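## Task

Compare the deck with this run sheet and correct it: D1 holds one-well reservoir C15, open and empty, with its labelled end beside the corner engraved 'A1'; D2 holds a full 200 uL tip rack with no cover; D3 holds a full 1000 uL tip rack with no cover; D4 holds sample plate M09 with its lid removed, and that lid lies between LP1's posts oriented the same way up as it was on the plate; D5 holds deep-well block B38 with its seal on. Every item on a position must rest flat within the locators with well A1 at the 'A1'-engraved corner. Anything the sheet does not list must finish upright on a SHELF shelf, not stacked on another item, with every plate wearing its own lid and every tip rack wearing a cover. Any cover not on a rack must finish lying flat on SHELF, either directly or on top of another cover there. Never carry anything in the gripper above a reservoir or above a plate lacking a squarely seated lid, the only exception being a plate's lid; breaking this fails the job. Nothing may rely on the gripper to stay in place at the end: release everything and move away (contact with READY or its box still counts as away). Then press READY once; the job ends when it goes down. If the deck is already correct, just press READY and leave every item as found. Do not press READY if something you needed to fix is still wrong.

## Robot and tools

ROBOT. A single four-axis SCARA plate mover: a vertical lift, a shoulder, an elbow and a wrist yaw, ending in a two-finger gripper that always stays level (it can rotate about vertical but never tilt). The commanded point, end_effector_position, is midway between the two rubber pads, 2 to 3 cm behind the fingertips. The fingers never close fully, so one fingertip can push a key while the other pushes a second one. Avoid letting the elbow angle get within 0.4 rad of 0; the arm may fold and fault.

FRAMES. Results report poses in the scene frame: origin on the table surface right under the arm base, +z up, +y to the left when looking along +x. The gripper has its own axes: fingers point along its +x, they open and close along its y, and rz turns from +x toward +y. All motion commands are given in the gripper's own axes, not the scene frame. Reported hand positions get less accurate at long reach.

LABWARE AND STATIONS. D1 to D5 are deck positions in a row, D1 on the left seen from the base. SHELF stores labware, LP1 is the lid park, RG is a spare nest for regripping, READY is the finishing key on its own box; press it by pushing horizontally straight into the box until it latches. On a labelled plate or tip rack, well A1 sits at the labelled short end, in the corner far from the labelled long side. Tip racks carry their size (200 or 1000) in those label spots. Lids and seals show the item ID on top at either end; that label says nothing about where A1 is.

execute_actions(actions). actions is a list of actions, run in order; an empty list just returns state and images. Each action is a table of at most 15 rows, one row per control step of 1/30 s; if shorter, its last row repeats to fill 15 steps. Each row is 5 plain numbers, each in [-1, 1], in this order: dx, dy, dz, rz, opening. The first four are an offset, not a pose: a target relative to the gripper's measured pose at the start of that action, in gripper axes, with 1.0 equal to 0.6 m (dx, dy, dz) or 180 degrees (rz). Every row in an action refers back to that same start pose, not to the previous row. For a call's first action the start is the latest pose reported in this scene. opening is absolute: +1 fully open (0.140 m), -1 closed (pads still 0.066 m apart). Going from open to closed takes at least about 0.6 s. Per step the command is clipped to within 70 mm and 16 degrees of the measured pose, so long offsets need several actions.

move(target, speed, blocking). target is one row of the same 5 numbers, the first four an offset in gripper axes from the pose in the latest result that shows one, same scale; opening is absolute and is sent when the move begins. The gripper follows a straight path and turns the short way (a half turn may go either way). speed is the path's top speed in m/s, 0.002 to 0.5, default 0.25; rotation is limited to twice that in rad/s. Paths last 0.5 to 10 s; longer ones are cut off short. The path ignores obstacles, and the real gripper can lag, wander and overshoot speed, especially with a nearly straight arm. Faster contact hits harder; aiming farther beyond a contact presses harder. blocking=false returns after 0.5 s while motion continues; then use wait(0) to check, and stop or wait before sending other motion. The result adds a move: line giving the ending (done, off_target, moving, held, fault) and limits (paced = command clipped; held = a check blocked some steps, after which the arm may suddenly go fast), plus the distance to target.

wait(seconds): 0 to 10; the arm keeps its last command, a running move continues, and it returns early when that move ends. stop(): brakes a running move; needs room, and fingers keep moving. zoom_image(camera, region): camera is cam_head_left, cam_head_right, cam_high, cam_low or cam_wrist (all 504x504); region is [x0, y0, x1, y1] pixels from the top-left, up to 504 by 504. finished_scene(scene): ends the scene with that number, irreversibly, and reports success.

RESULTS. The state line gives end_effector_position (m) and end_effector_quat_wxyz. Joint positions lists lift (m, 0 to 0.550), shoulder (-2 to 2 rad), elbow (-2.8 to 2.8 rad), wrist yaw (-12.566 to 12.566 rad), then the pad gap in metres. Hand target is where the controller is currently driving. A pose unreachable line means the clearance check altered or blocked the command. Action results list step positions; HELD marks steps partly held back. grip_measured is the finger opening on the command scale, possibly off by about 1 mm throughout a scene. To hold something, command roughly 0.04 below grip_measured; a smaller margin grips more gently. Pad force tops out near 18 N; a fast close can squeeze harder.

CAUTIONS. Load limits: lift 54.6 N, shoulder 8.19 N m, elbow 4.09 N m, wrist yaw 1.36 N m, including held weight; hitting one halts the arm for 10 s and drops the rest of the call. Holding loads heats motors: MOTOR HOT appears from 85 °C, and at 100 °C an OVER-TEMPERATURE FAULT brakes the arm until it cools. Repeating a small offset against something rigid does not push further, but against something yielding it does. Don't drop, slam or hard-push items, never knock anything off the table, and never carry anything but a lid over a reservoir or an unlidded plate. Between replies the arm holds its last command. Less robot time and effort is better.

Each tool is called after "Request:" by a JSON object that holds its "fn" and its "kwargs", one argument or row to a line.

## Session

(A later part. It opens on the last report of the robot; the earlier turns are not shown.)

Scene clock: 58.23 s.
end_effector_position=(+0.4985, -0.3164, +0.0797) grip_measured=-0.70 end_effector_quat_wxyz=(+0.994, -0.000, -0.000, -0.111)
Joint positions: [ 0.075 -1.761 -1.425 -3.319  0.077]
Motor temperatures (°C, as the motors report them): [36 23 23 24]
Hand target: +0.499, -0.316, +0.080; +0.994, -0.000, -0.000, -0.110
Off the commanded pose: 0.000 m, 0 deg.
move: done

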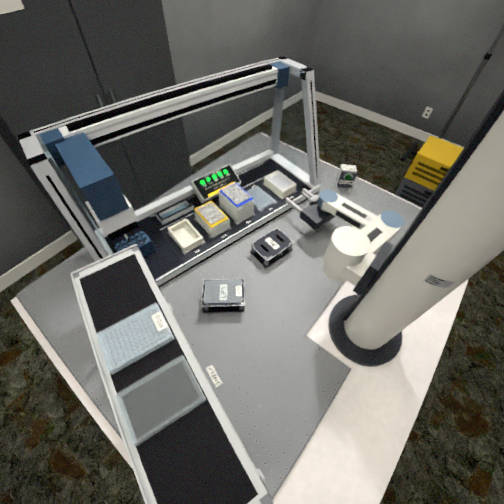

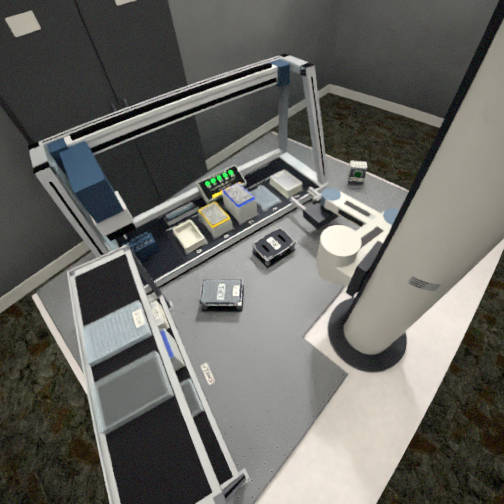

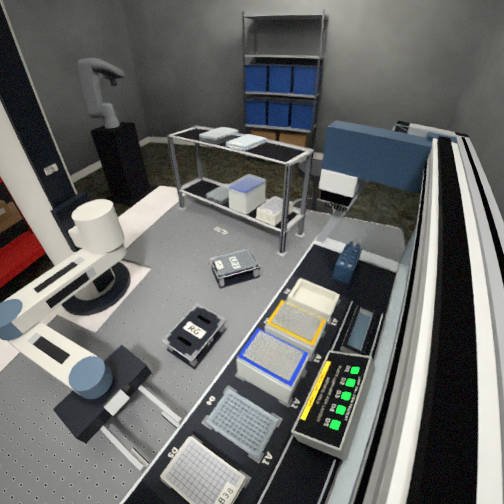

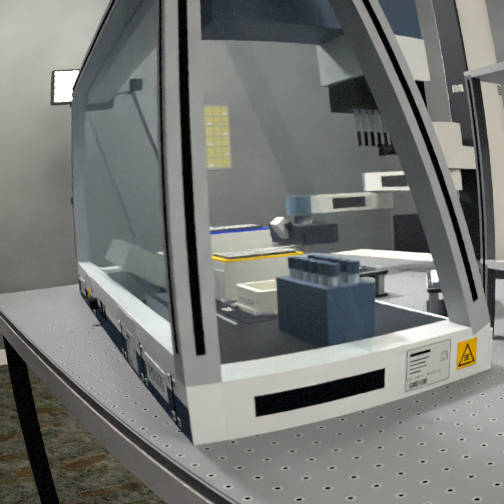

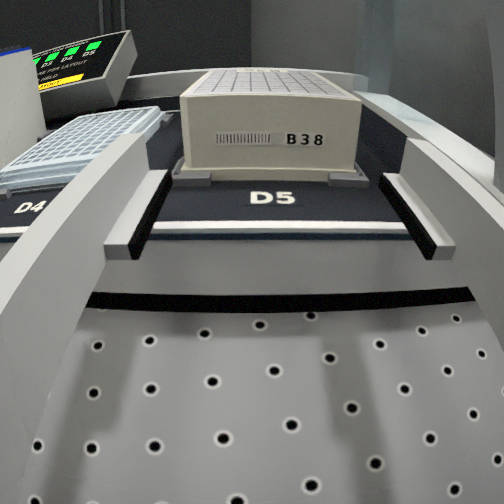

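Request:
{"fn": "move", "kwargs": {
  "target": [0.2035, 0, 0, 0.0005, -0.1],
  "speed": 0.15
}}

Scene clock: 60.03 s.
end_effector_position=(+0.6177, -0.3429, +0.0797) grip_measured=-0.10 end_effector_quat_wxyz=(+0.994, -0.000, -0.000, -0.110)
Joint positions: [ 0.075 -1.32  -1.994 -3.19   0.099]
Motor temperatures (°C, as the motors report them): [36 23 23 24]
Hand target: +0.618, -0.343, +0.080; +0.994, -0.000, -0.000, -0.110
Off the commanded pose: 0.000 m, 0 deg.
move: done

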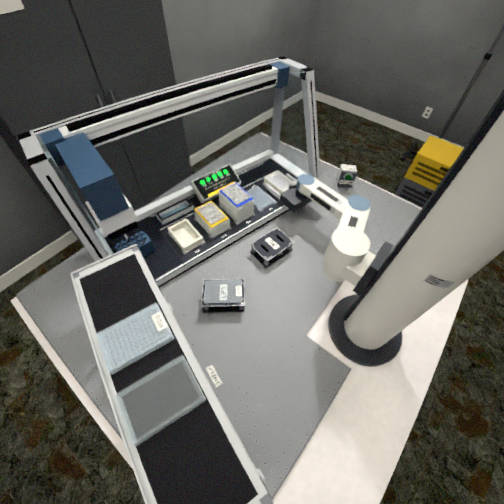

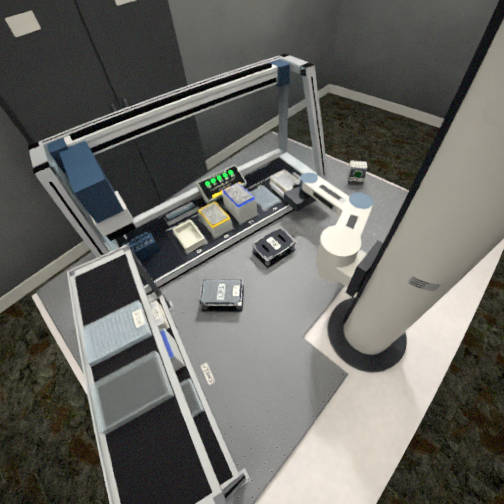

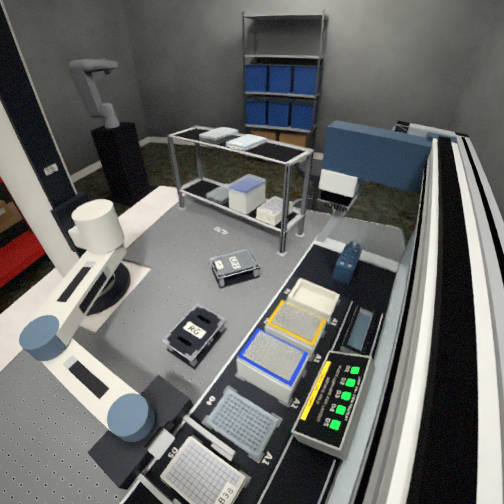

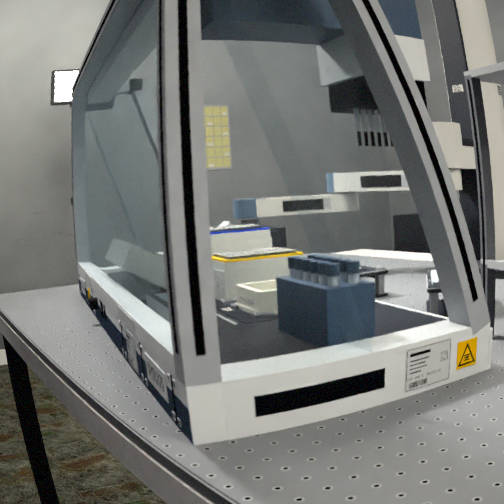

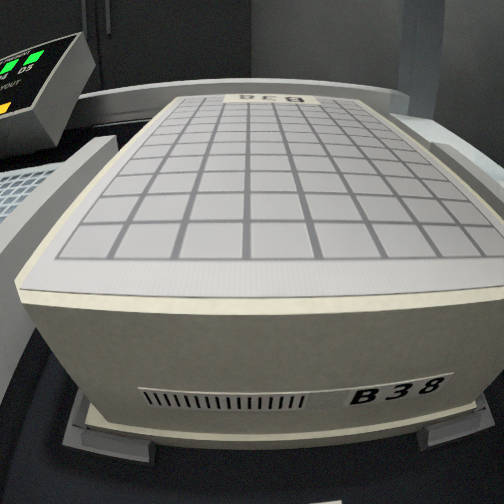

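Request:
{"fn": "zoom_image", "kwargs": {
  "camera": "cam_wrist",
  "region": [40, 370, 170, 480]
}}

Request:
{"fn": "zoom_image", "kwargs": {
  "camera": "cam_wrist",
  "region": [374, 360, 504, 470]
}}

Region (40, 370, 170, 480) of cam_wrist's 504x504 image, scaled by 3.877, with more detail than that image has; it fills the top 426 rows of this view, and the rest is white.

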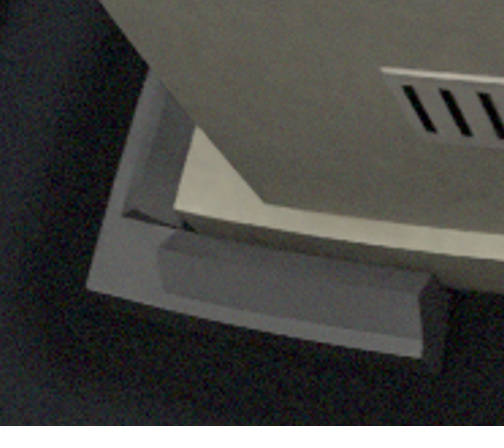

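Region (374, 360, 504, 470) of cam_wrist's 504x504 image, scaled by 3.877, with more detail than that image has; it fills the top 426 rows of this view, and the rest is white.

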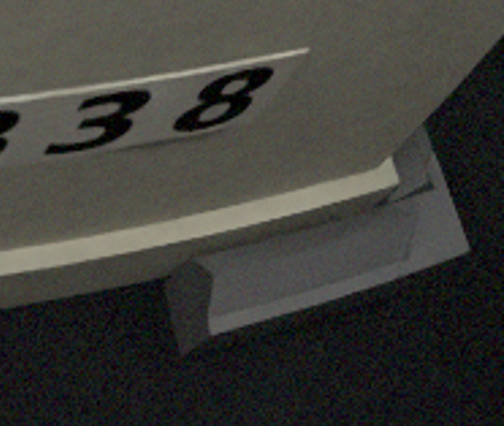

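Request:
{"fn": "execute_actions", "kwargs": {
  "actions": [
    [[0.0025,0.0022,0,0,-0.1],[0.0025,0.0022,0,0,-0.2],[0.0025,0.0022,0,0,-0.3],[0.0025,0.0022,0,0,-0.38],[0.0025,0.0022,0,0,-0.43],[0.0025,0.0022,0,0,-0.46],[0.0025,0.0022,0,0,-0.48],[0.0025,0.0022,0,0,-0.5],[0.0025,0.0022,0,0,-0.52],[0.0025,0.0022,0,0,-0.54],[0.0025,0.0022,0,0,-0.55],[0.0025,0.0022,0,0,-0.56],[0.0025,0.0022,0,0,-0.57],[0.0025,0.0022,0,0,-0.575],[0.0025,0.0022,0,0,-0.575]]
  ]
}}

Scene clock: 61.10 s.
end_effector_position=(+0.6195, -0.3419, +0.0797) grip_measured=-0.53 end_effector_quat_wxyz=(+0.994, -0.000, -0.000, -0.110)
Joint positions: [ 0.075 -1.313 -1.998 -3.192  0.083]
Motor temperatures (°C, as the motors report them): [36 23 23 24]
Hand target: +0.619, -0.342, +0.080; +0.994, -0.000, -0.000, -0.110
Off the commanded pose: 0.000 m, 0 deg.
Step readings (end_effector_position):
0: (+0.6177, -0.3430, +0.0797)
1: (+0.6178, -0.3430, +0.0797)
2: (+0.6189, -0.3425, +0.0797)
4: (+0.6195, -0.3418, +0.0797)
8: (+0.6195, -0.3418, +0.0797)
15: end_effector_position above

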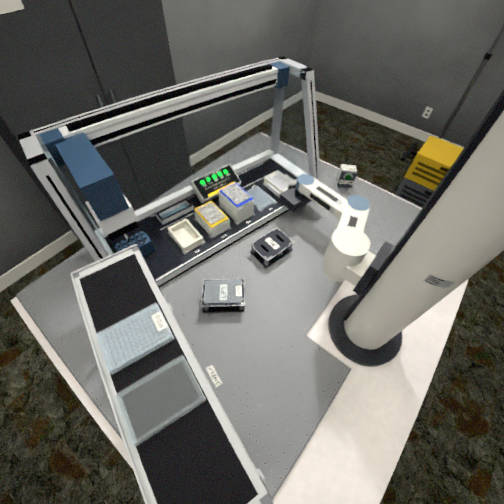

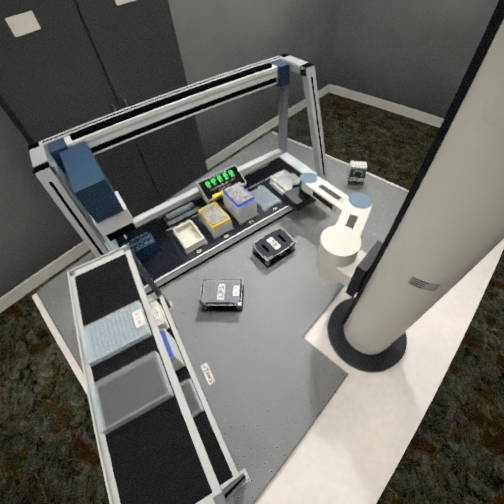

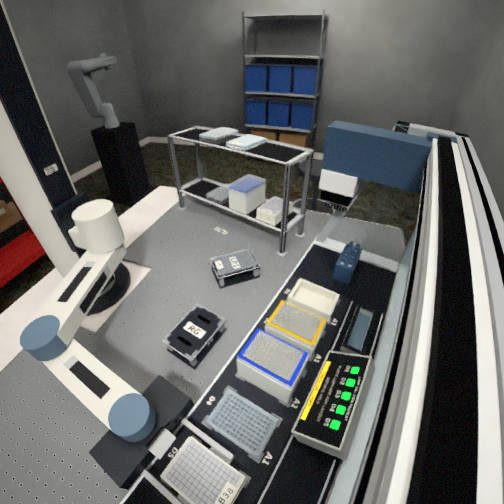

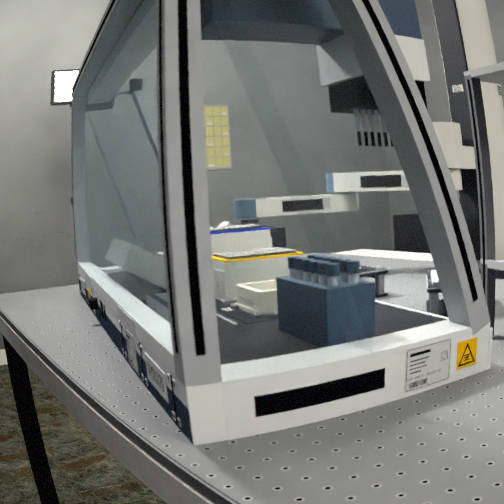

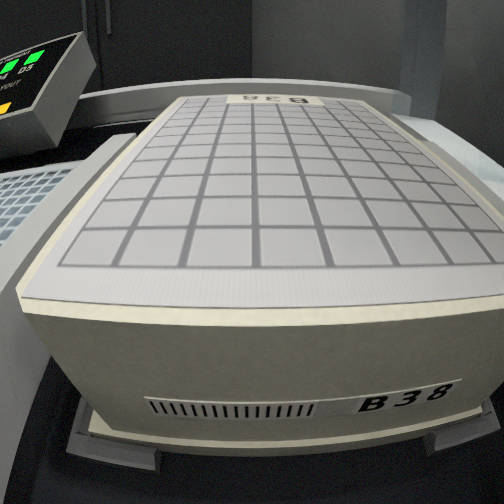

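Request:
{"fn": "move", "kwargs": {
  "target": [0, 0, 0.022, 0, -0.575],
  "speed": 0.05
}}

Request:
{"fn": "move", "kwargs": {
  "target": [-0.2667, 0, 0.01, 0, -0.575],
  "speed": 0.25
}}

Scene clock: 64.37 s.
end_effector_position=(+0.6195, -0.3419, +0.0929) grip_measured=-0.53 end_effector_quat_wxyz=(+0.994, -0.000, -0.000, -0.110)
Joint positions: [ 0.088 -1.313 -1.998 -3.192  0.083]
Motor temperatures (°C, as the motors report them): [36 23 23 24]
Hand target: +0.619, -0.342, +0.093; +0.994, -0.000, -0.000, -0.110
Off the commanded pose: 0.000 m, 0 deg.
move: done

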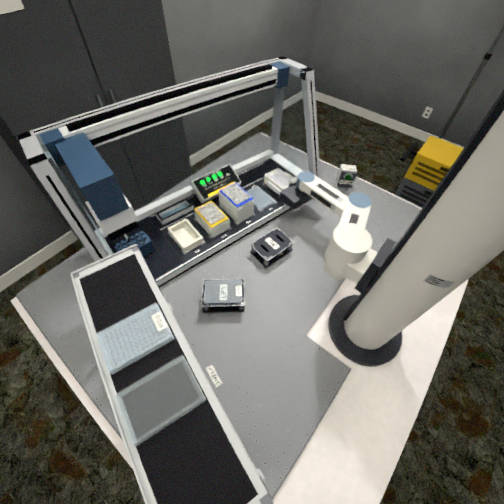

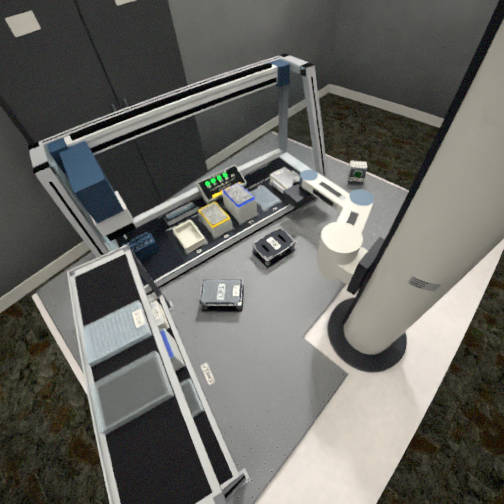

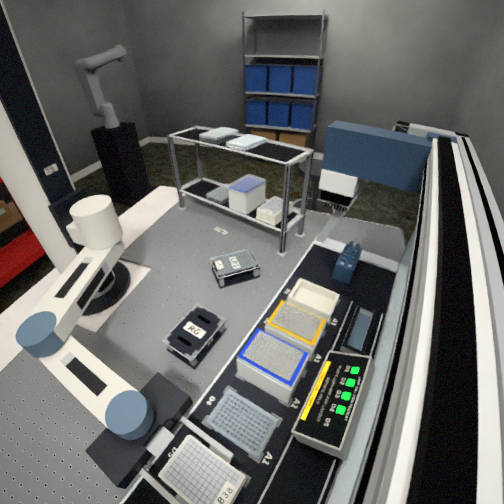

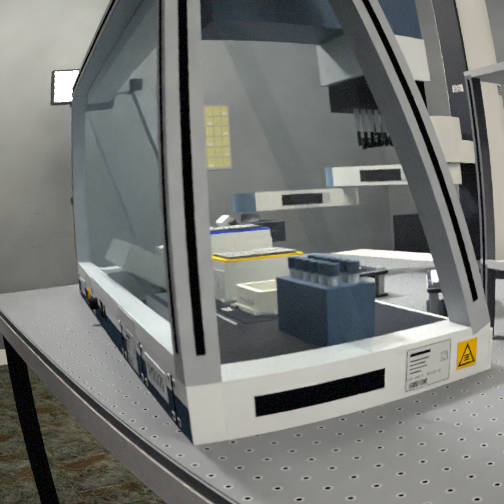

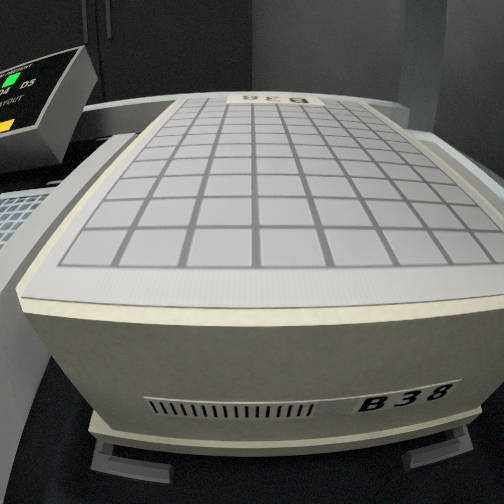

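Scene clock: 65.47 s.
end_effector_position=(+0.4632, -0.3074, +0.0988) grip_measured=-0.53 end_effector_quat_wxyz=(+0.994, -0.000, -0.000, -0.110)
Joint positions: [ 0.094 -1.891 -1.296 -3.317  0.083]
Motor temperatures (°C, as the motors report them): [36 23 23 24]
Hand target: +0.463, -0.307, +0.099; +0.994, -0.000, -0.000, -0.110
Off the commanded pose: 0.000 m, 0 deg.
move: done

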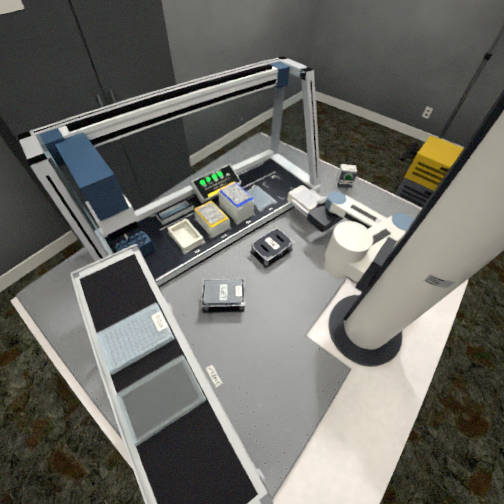

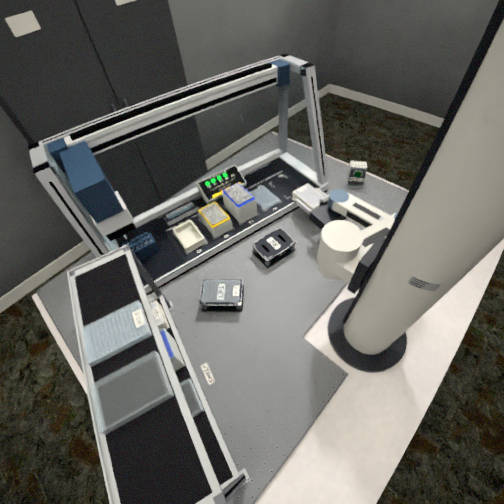

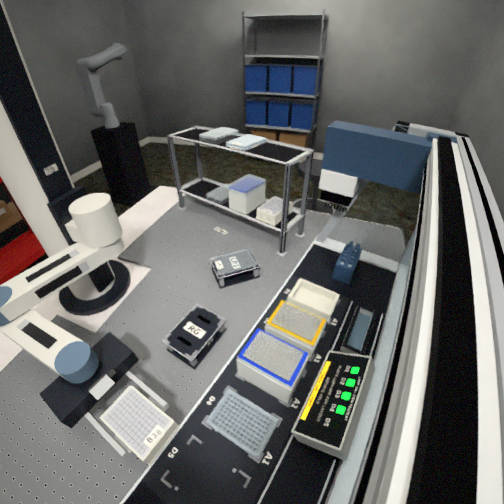

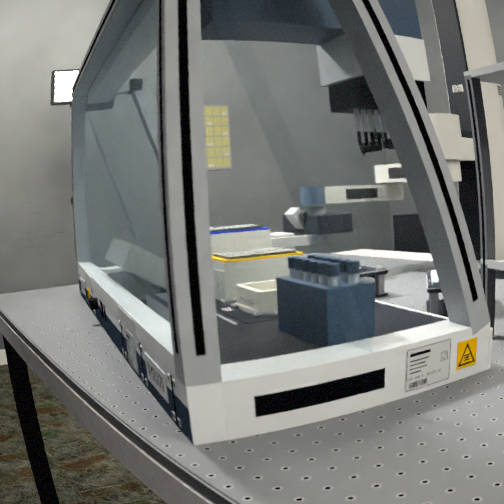

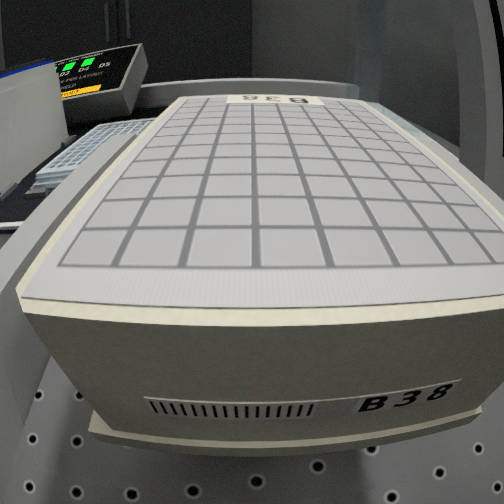

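Request:
{"fn": "zoom_image", "kwargs": {
  "camera": "cam_head_right",
  "region": [240, 150, 340, 230]
}}

Region (240, 150, 340, 230) of cam_head_right's 504x504 image, scaled by 5.040, with more detail than that image has; it fills the top 403 rows of this view, and the rest is white.

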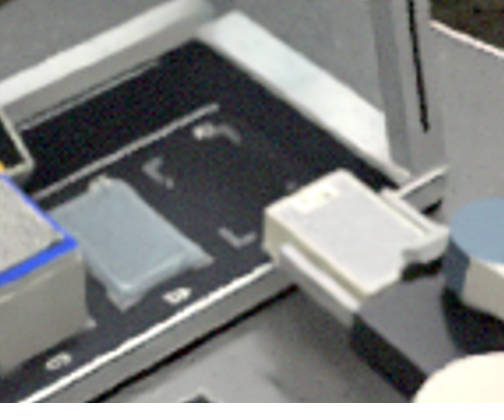

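Request:
{"fn": "move", "kwargs": {
  "target": [-0.124, 0.4067, -0.0057, 0.5, -0.575],
  "speed": 0.5
}}

Scene clock: 67.83 s.
end_effector_position=(+0.4440, -0.0527, +0.0954) grip_measured=-0.53 end_effector_quat_wxyz=(+0.781, -0.000, -0.000, +0.625)
Joint positions: [ 0.09  -1.514 -1.242 -2.177  0.083]
Motor temperatures (°C, as the motors report them): [36 23 23 24]
Hand target: +0.444, -0.053, +0.095; +0.781, -0.000, -0.000, +0.625
Off the commanded pose: 0.000 m, 0 deg.
move: done

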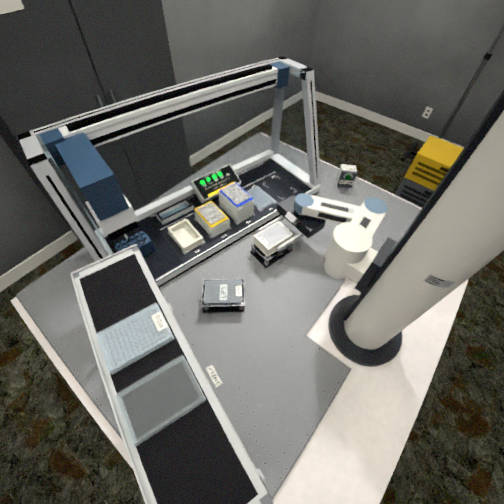

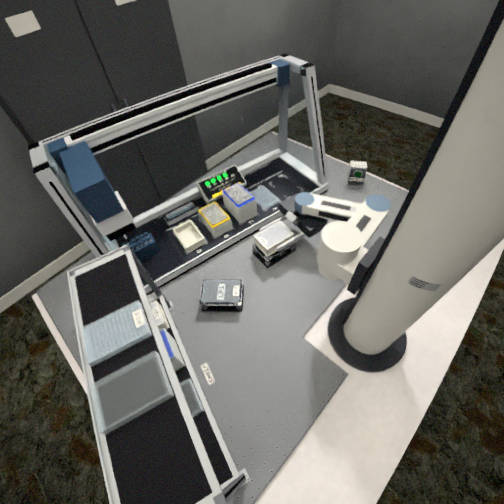

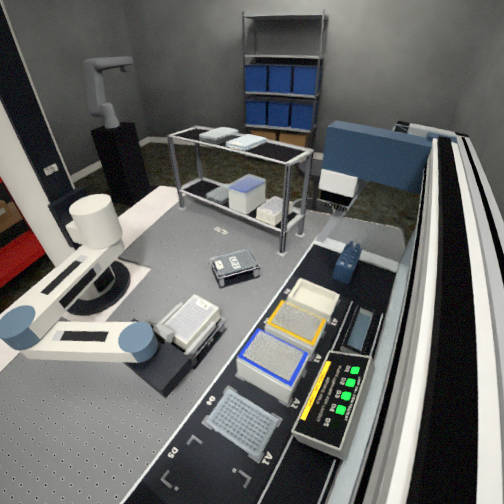

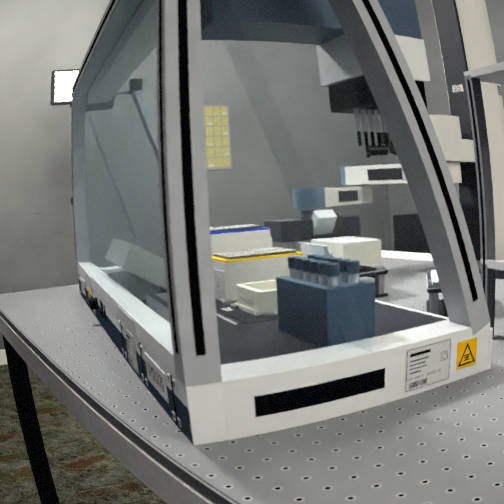

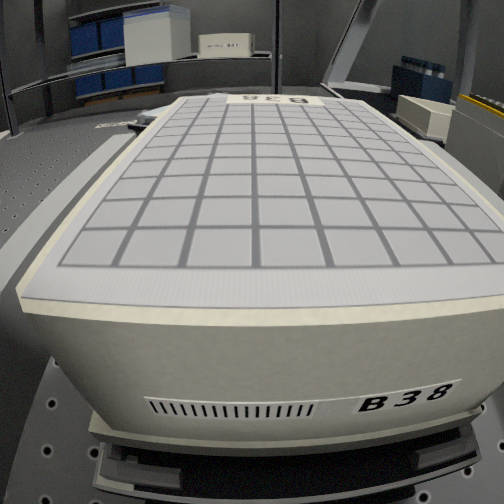

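Request:
{"fn": "zoom_image", "kwargs": {
  "camera": "cam_wrist",
  "region": [70, 400, 200, 504]
}}

Request:
{"fn": "zoom_image", "kwargs": {
  "camera": "cam_wrist",
  "region": [374, 390, 504, 494]
}}

Region (70, 400, 200, 504) of cam_wrist's 504x504 image, scaled by 3.877, with more detail than that image has; it fills the top 403 rows of this view, and the rest is white.

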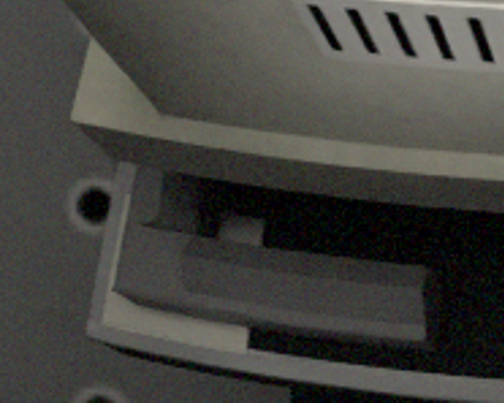

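Region (374, 390, 504, 494) of cam_wrist's 504x504 image, scaled by 3.877, with more detail than that image has; it fills the top 403 rows of this view, and the rest is white.

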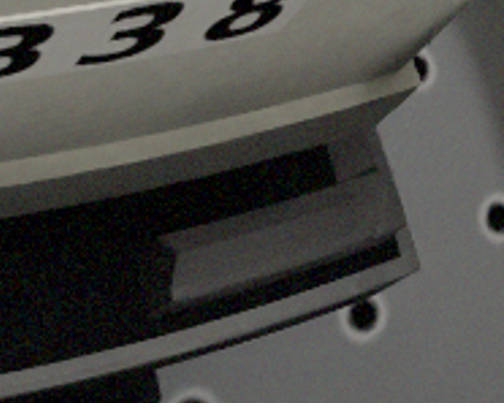

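Request:
{"fn": "move", "kwargs": {
  "target": [-0.0008, -0.0032, -0.0219, 0.002, -0.575],
  "speed": 0.03
}}

Scene clock: 69.47 s.
end_effector_position=(+0.4457, -0.0536, +0.0821) grip_measured=-0.53 end_effector_quat_wxyz=(+0.779, -0.000, -0.000, +0.627)
Joint positions: [ 0.077 -1.506 -1.255 -2.165  0.083]
Motor temperatures (°C, as the motors report them): [36 23 23 24]
Hand target: +0.446, -0.054, +0.082; +0.779, -0.000, -0.000, +0.628
Off the commanded pose: 0.000 m, 0 deg.
move: done

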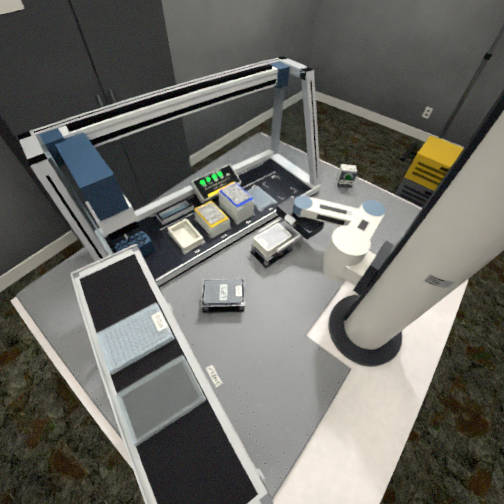

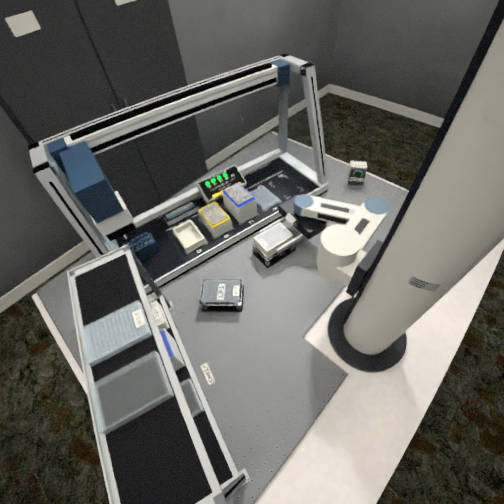

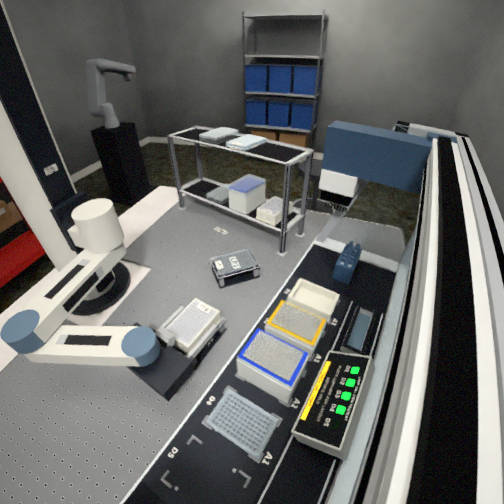

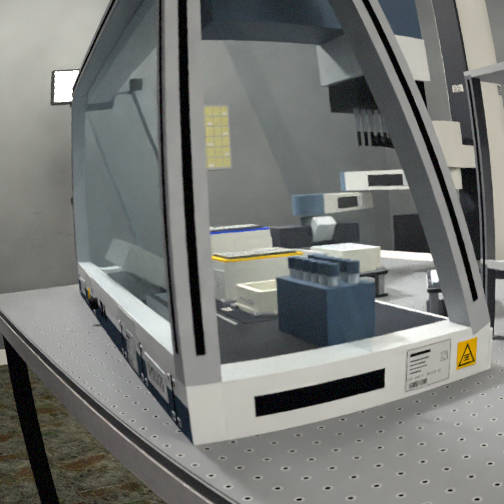

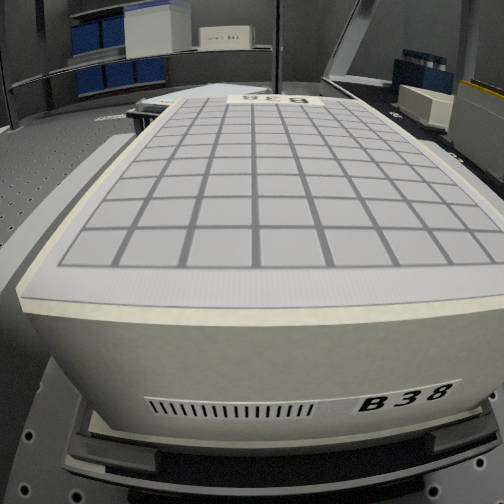

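Request:
{"fn": "execute_actions", "kwargs": {
  "actions": [
    [[0,0,0,0,0.0],[0,0,0,0,0.0],[0,0,0,0,0.0],[0,0,0,0,0.0],[0,0,0,0,0.0],[0,0,0,0,0.0],[0,0,0.004,0,0.0],[0,0,0.01,0,0.0],[0,0,0.018,0,0.0],[0,0,0.028,0,0.0],[0,0,0.038,0,0.0],[0,0,0.048,0,0.0],[0,0,0.057,0,0.0],[0,0,0.064,0,0.0],[0,0,0.068,0,0.0]]
  ]
}}

Scene clock: 71.37 s.
end_effector_position=(+0.4457, -0.0536, +0.1152) grip_measured=+0.00 end_effector_quat_wxyz=(+0.779, -0.000, -0.000, +0.627)
Joint positions: [ 0.11  -1.506 -1.255 -2.165  0.103]
Motor temperatures (°C, as the motors report them): [36 23 23 24]
Hand target: +0.446, -0.054, +0.123; +0.779, -0.000, -0.000, +0.627
Off the commanded pose: 0.008 m, 0 deg.
Step readings (end_effector_position):
0: (+0.4457, -0.0536, +0.0821)
1: (+0.4457, -0.0536, +0.0821)
2: (+0.4457, -0.0536, +0.0821)
4: (+0.4457, -0.0536, +0.0821)
8: (+0.4457, -0.0536, +0.0837)
15: end_effector_position above

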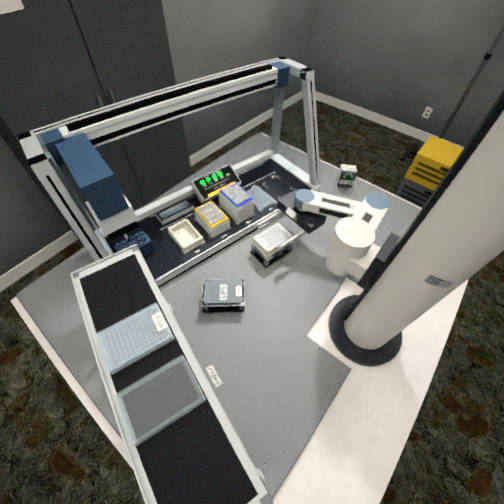

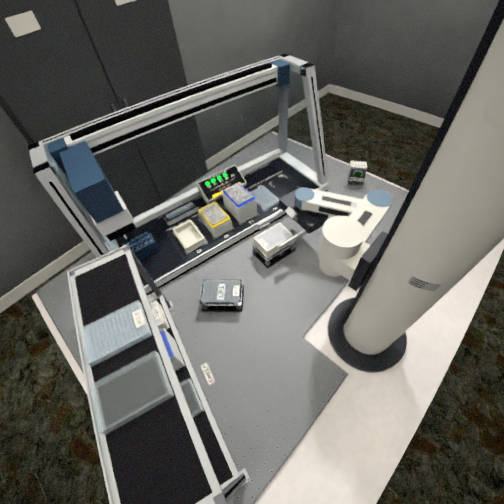

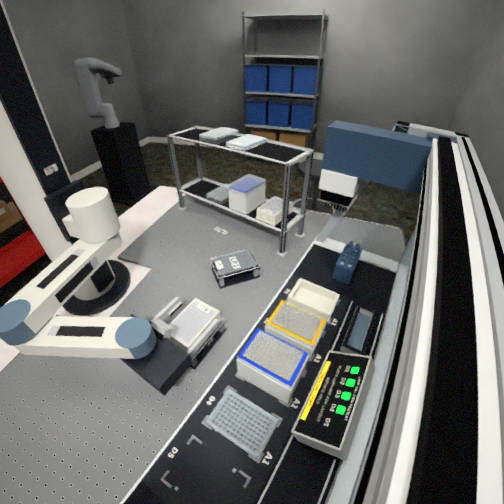

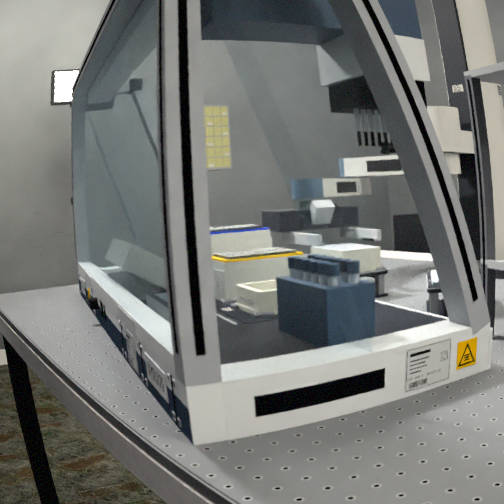

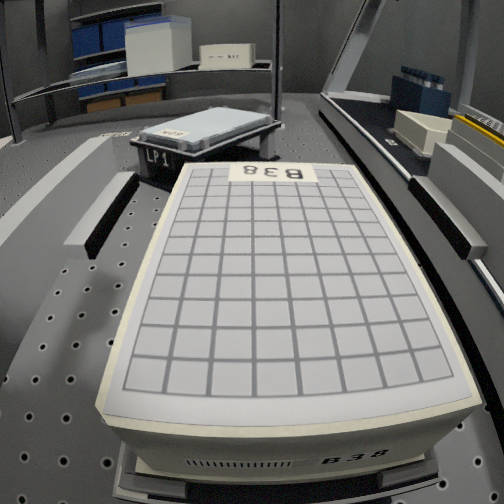

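Request:
{"fn": "execute_actions", "kwargs": {
  "actions": [
    [[0,0.0008,0.013,0.0015,0],[0,0.0032,0.013,0.0058,0],[0,0.007,0.013,0.0127,0],[0,0.0122,0.013,0.0223,0],[0,0.0188,0.013,0.0343,0],[0,0.0266,0.013,0.0486,0],[0,0.0355,0.013,0.0651,0],[0,0.0454,0.013,0.0836,0],[0,0.0562,0.013,0.104,0],[0,0.0676,0.013,0.1262,0],[0,0.0795,0.013,0.15,0],[0,0.0916,0.013,0.1754,0],[0,0.1038,0.013,0.2022,0],[0,0.1158,0.013,0.2302,0],[0,0.1273,0.013,0.2593,0]],
    [[0.0177,0.0219,0,0.0732,0],[0.0238,0.0295,0,0.1042,0],[0.0292,0.0362,0,0.1359,0],[0.0337,0.0418,0,0.1682,0],[0.0372,0.0461,0,0.2009,0],[0.0395,0.049,0,0.2339,0],[0.0407,0.0505,0,0.2672,0],[0.0407,0.0505,0,0.3006,0],[0.0395,0.049,0,0.3338,0],[0.0372,0.0461,0,0.3669,0],[0.0337,0.0418,0,0.3996,0],[0.0292,0.0362,0,0.4319,0],[0.0238,0.0295,0,0.4636,0],[0.0177,0.0219,0,0.4946,0],[0.0109,0.0135,0,0.5246,0]],
    [[-0.0224,0.0157,0,0.0748,0],[-0.0322,0.0226,0,0.1028,0],[-0.0422,0.0296,0,0.1296,0],[-0.0521,0.0366,0,0.1549,0],[-0.0618,0.0435,0,0.1788,0],[-0.0712,0.05,0,0.201,0],[-0.08,0.0562,0,0.2214,0],[-0.0881,0.0619,0,0.2399,0],[-0.0953,0.067,0,0.2564,0],[-0.1017,0.0715,0,0.2707,0],[-0.1071,0.0753,0,0.2827,0],[-0.1114,0.0783,0,0.2923,0],[-0.1145,0.0805,0,0.2992,0],[-0.1165,0.0819,0,0.3036,0],[-0.1171,0.0823,0,0.305,0]]
  ]
}}

Scene clock: 74.47 s.
end_effector_position=(+0.4206, -0.0917, +0.1230) grip_measured=+0.00 end_effector_quat_wxyz=(-0.402, -0.000, -0.000, +0.915)
Joint positions: [ 0.118 -0.738 -1.421 -0.155  0.103]
Motor temperatures (°C, as the motors report them): [36 23 23 24]
Hand target: +0.421, -0.092, +0.123; -0.404, -0.000, -0.000, +0.915
Off the commanded pose: 0.001 m, 0 deg.
Step readings (end_effector_position; steps 1 to 15: 1st action; 16 to 30: 2nd action; 31 to 45: 3rd action):
0: (+0.4457, -0.0536, +0.1229)
1: (+0.4456, -0.0536, +0.1229)
2: (+0.4450, -0.0535, +0.1229)
4: (+0.4416, -0.0528, +0.1229)
8: (+0.4272, -0.0501, +0.1230)
15: (+0.3864, -0.0425, +0.1230)
16: (+0.3807, -0.0415, +0.1230)
17: (+0.3761, -0.0406, +0.1230)
19: (+0.3681, -0.0390, +0.1230)
23: (+0.3551, -0.0355, +0.1230)
30: (+0.3575, -0.0346, +0.1230)
31: (+0.3621, -0.0356, +0.1230)
32: (+0.3667, -0.0384, +0.1230)
34: (+0.3749, -0.0470, +0.1230)
38: (+0.3960, -0.0663, +0.1230)
45: end_effector_position above

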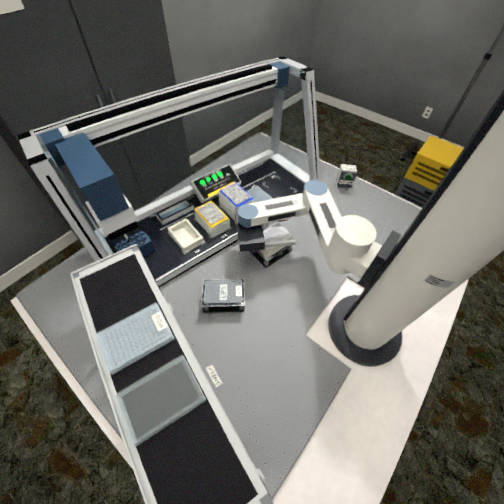

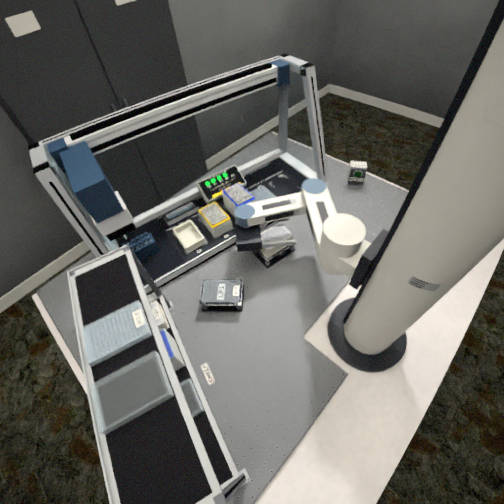

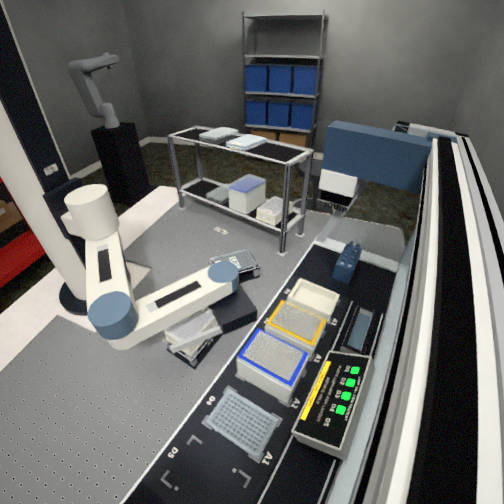

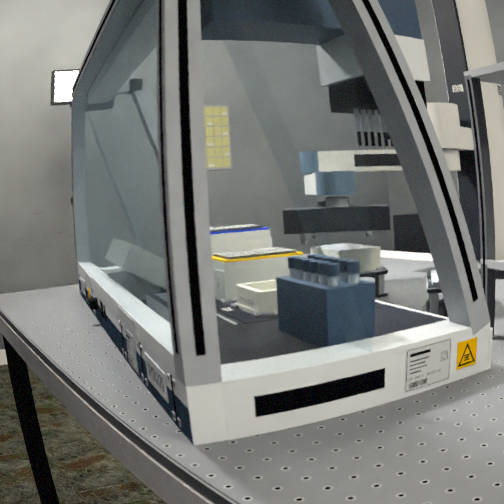

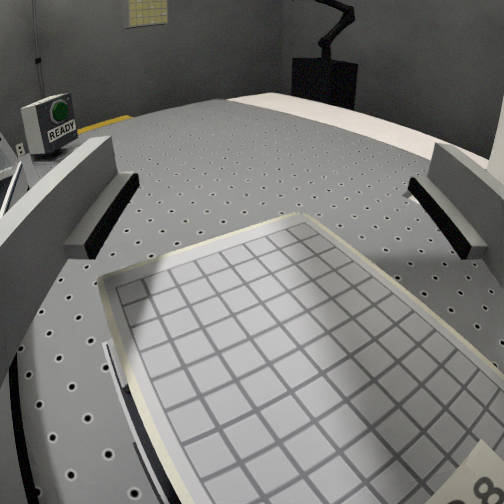

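Request:
{"fn": "move", "kwargs": {
  "target": [-0.0738, -0.0149, -0.01, 0.1686, 0],
  "speed": 0.5
}}

Scene clock: 75.97 s.
end_effector_position=(+0.4438, -0.0529, +0.1170) grip_measured=+0.00 end_effector_quat_wxyz=(+0.628, +0.000, +0.000, -0.778)
Joint positions: [ 0.112 -0.558 -1.269  0.044  0.103]
Motor temperatures (°C, as the motors report them): [36 23 23 24]
Hand target: +0.444, -0.053, +0.117; +0.628, +0.000, +0.000, -0.778
Off the commanded pose: 0.000 m, 0 deg.
move: done

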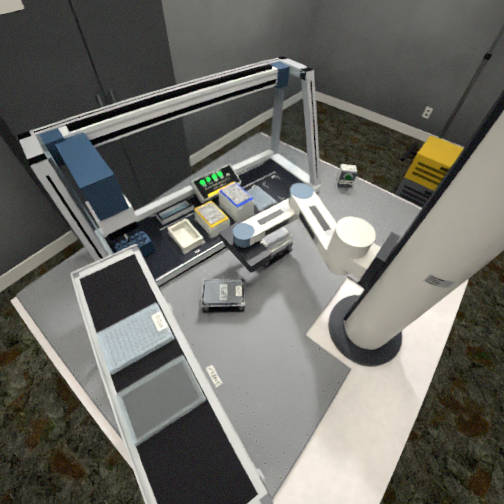

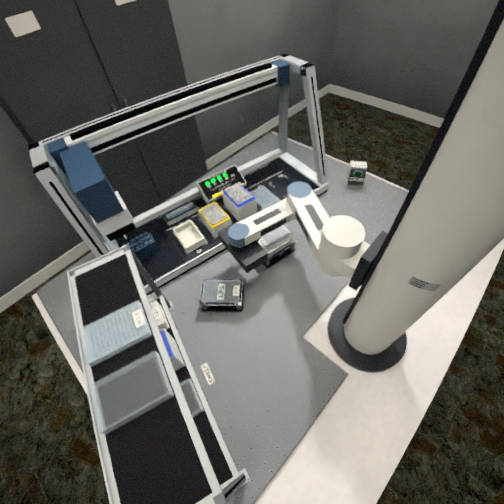

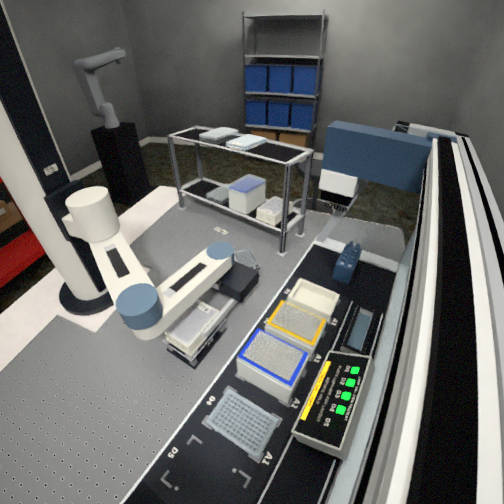

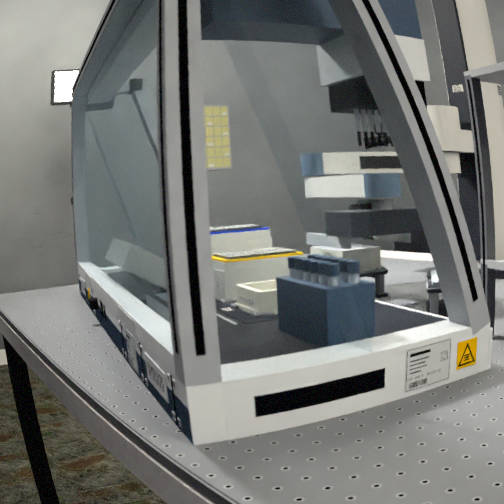

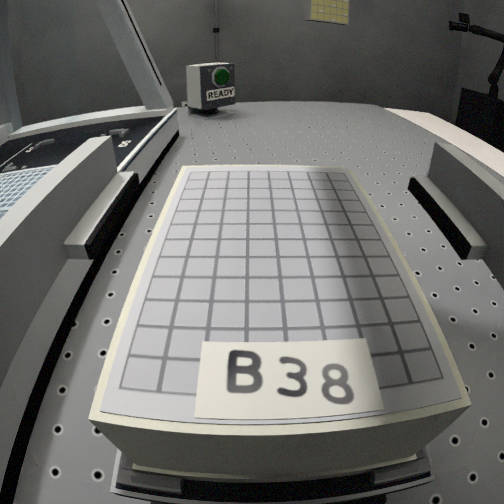

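Request:
{"fn": "zoom_image", "kwargs": {
  "camera": "cam_wrist",
  "region": [70, 380, 200, 504]
}}

Request:
{"fn": "zoom_image", "kwargs": {
  "camera": "cam_wrist",
  "region": [360, 380, 490, 504]
}}

Request:
{"fn": "zoom_image", "kwargs": {
  "camera": "cam_wrist",
  "region": [160, 140, 380, 200]
}}

Request:
{"fn": "zoom_image", "kwargs": {
  "camera": "cam_wrist",
  "region": [160, 40, 270, 130]
}}

Region (70, 380, 200, 504) of cam_wrist's 504x504 image, scaled by 3.877, with more detail than that image has; it fills the top 481 rows of this view, and the rest is white.

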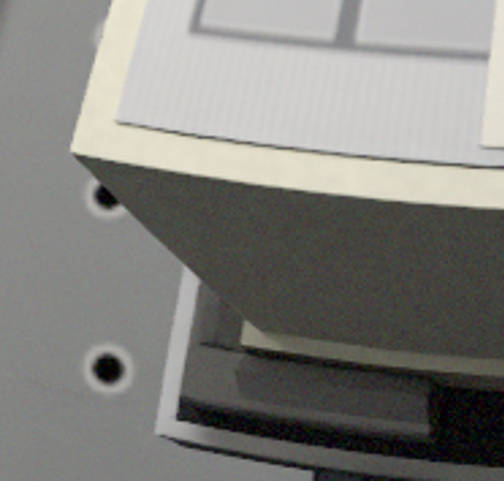

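Region (360, 380, 490, 504) of cam_wrist's 504x504 image, scaled by 3.877, with more detail than that image has; it fills the top 481 rows of this view, and the rest is white.

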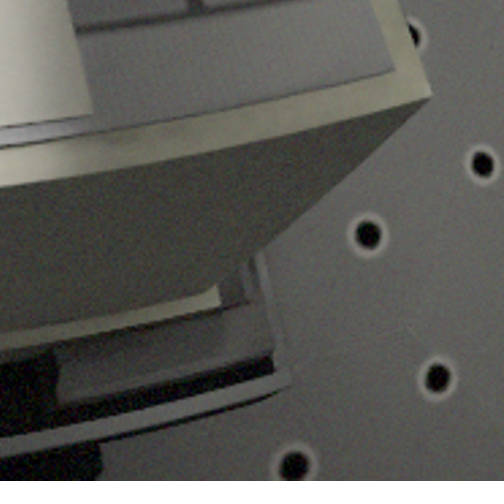

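Region (160, 140, 380, 200) of cam_wrist's 504x504 image, scaled by 2.291, with more detail than that image has; it fills the top 137 rows of this view, and the rest is white.

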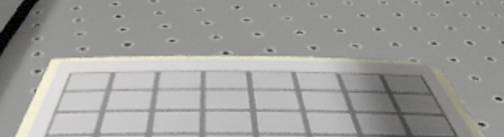

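Region (160, 40, 270, 130) of cam_wrist's 504x504 image, scaled by 4.582, with more detail than that image has; it fills the top 412 rows of this view, and the rest is white.

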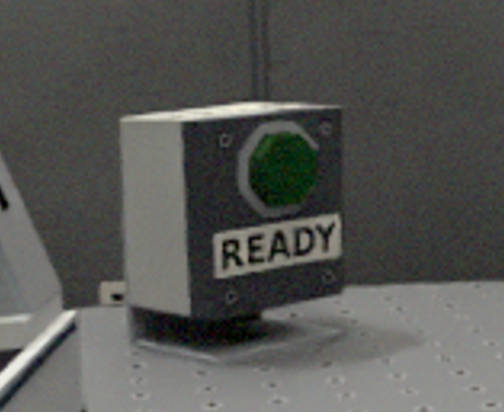

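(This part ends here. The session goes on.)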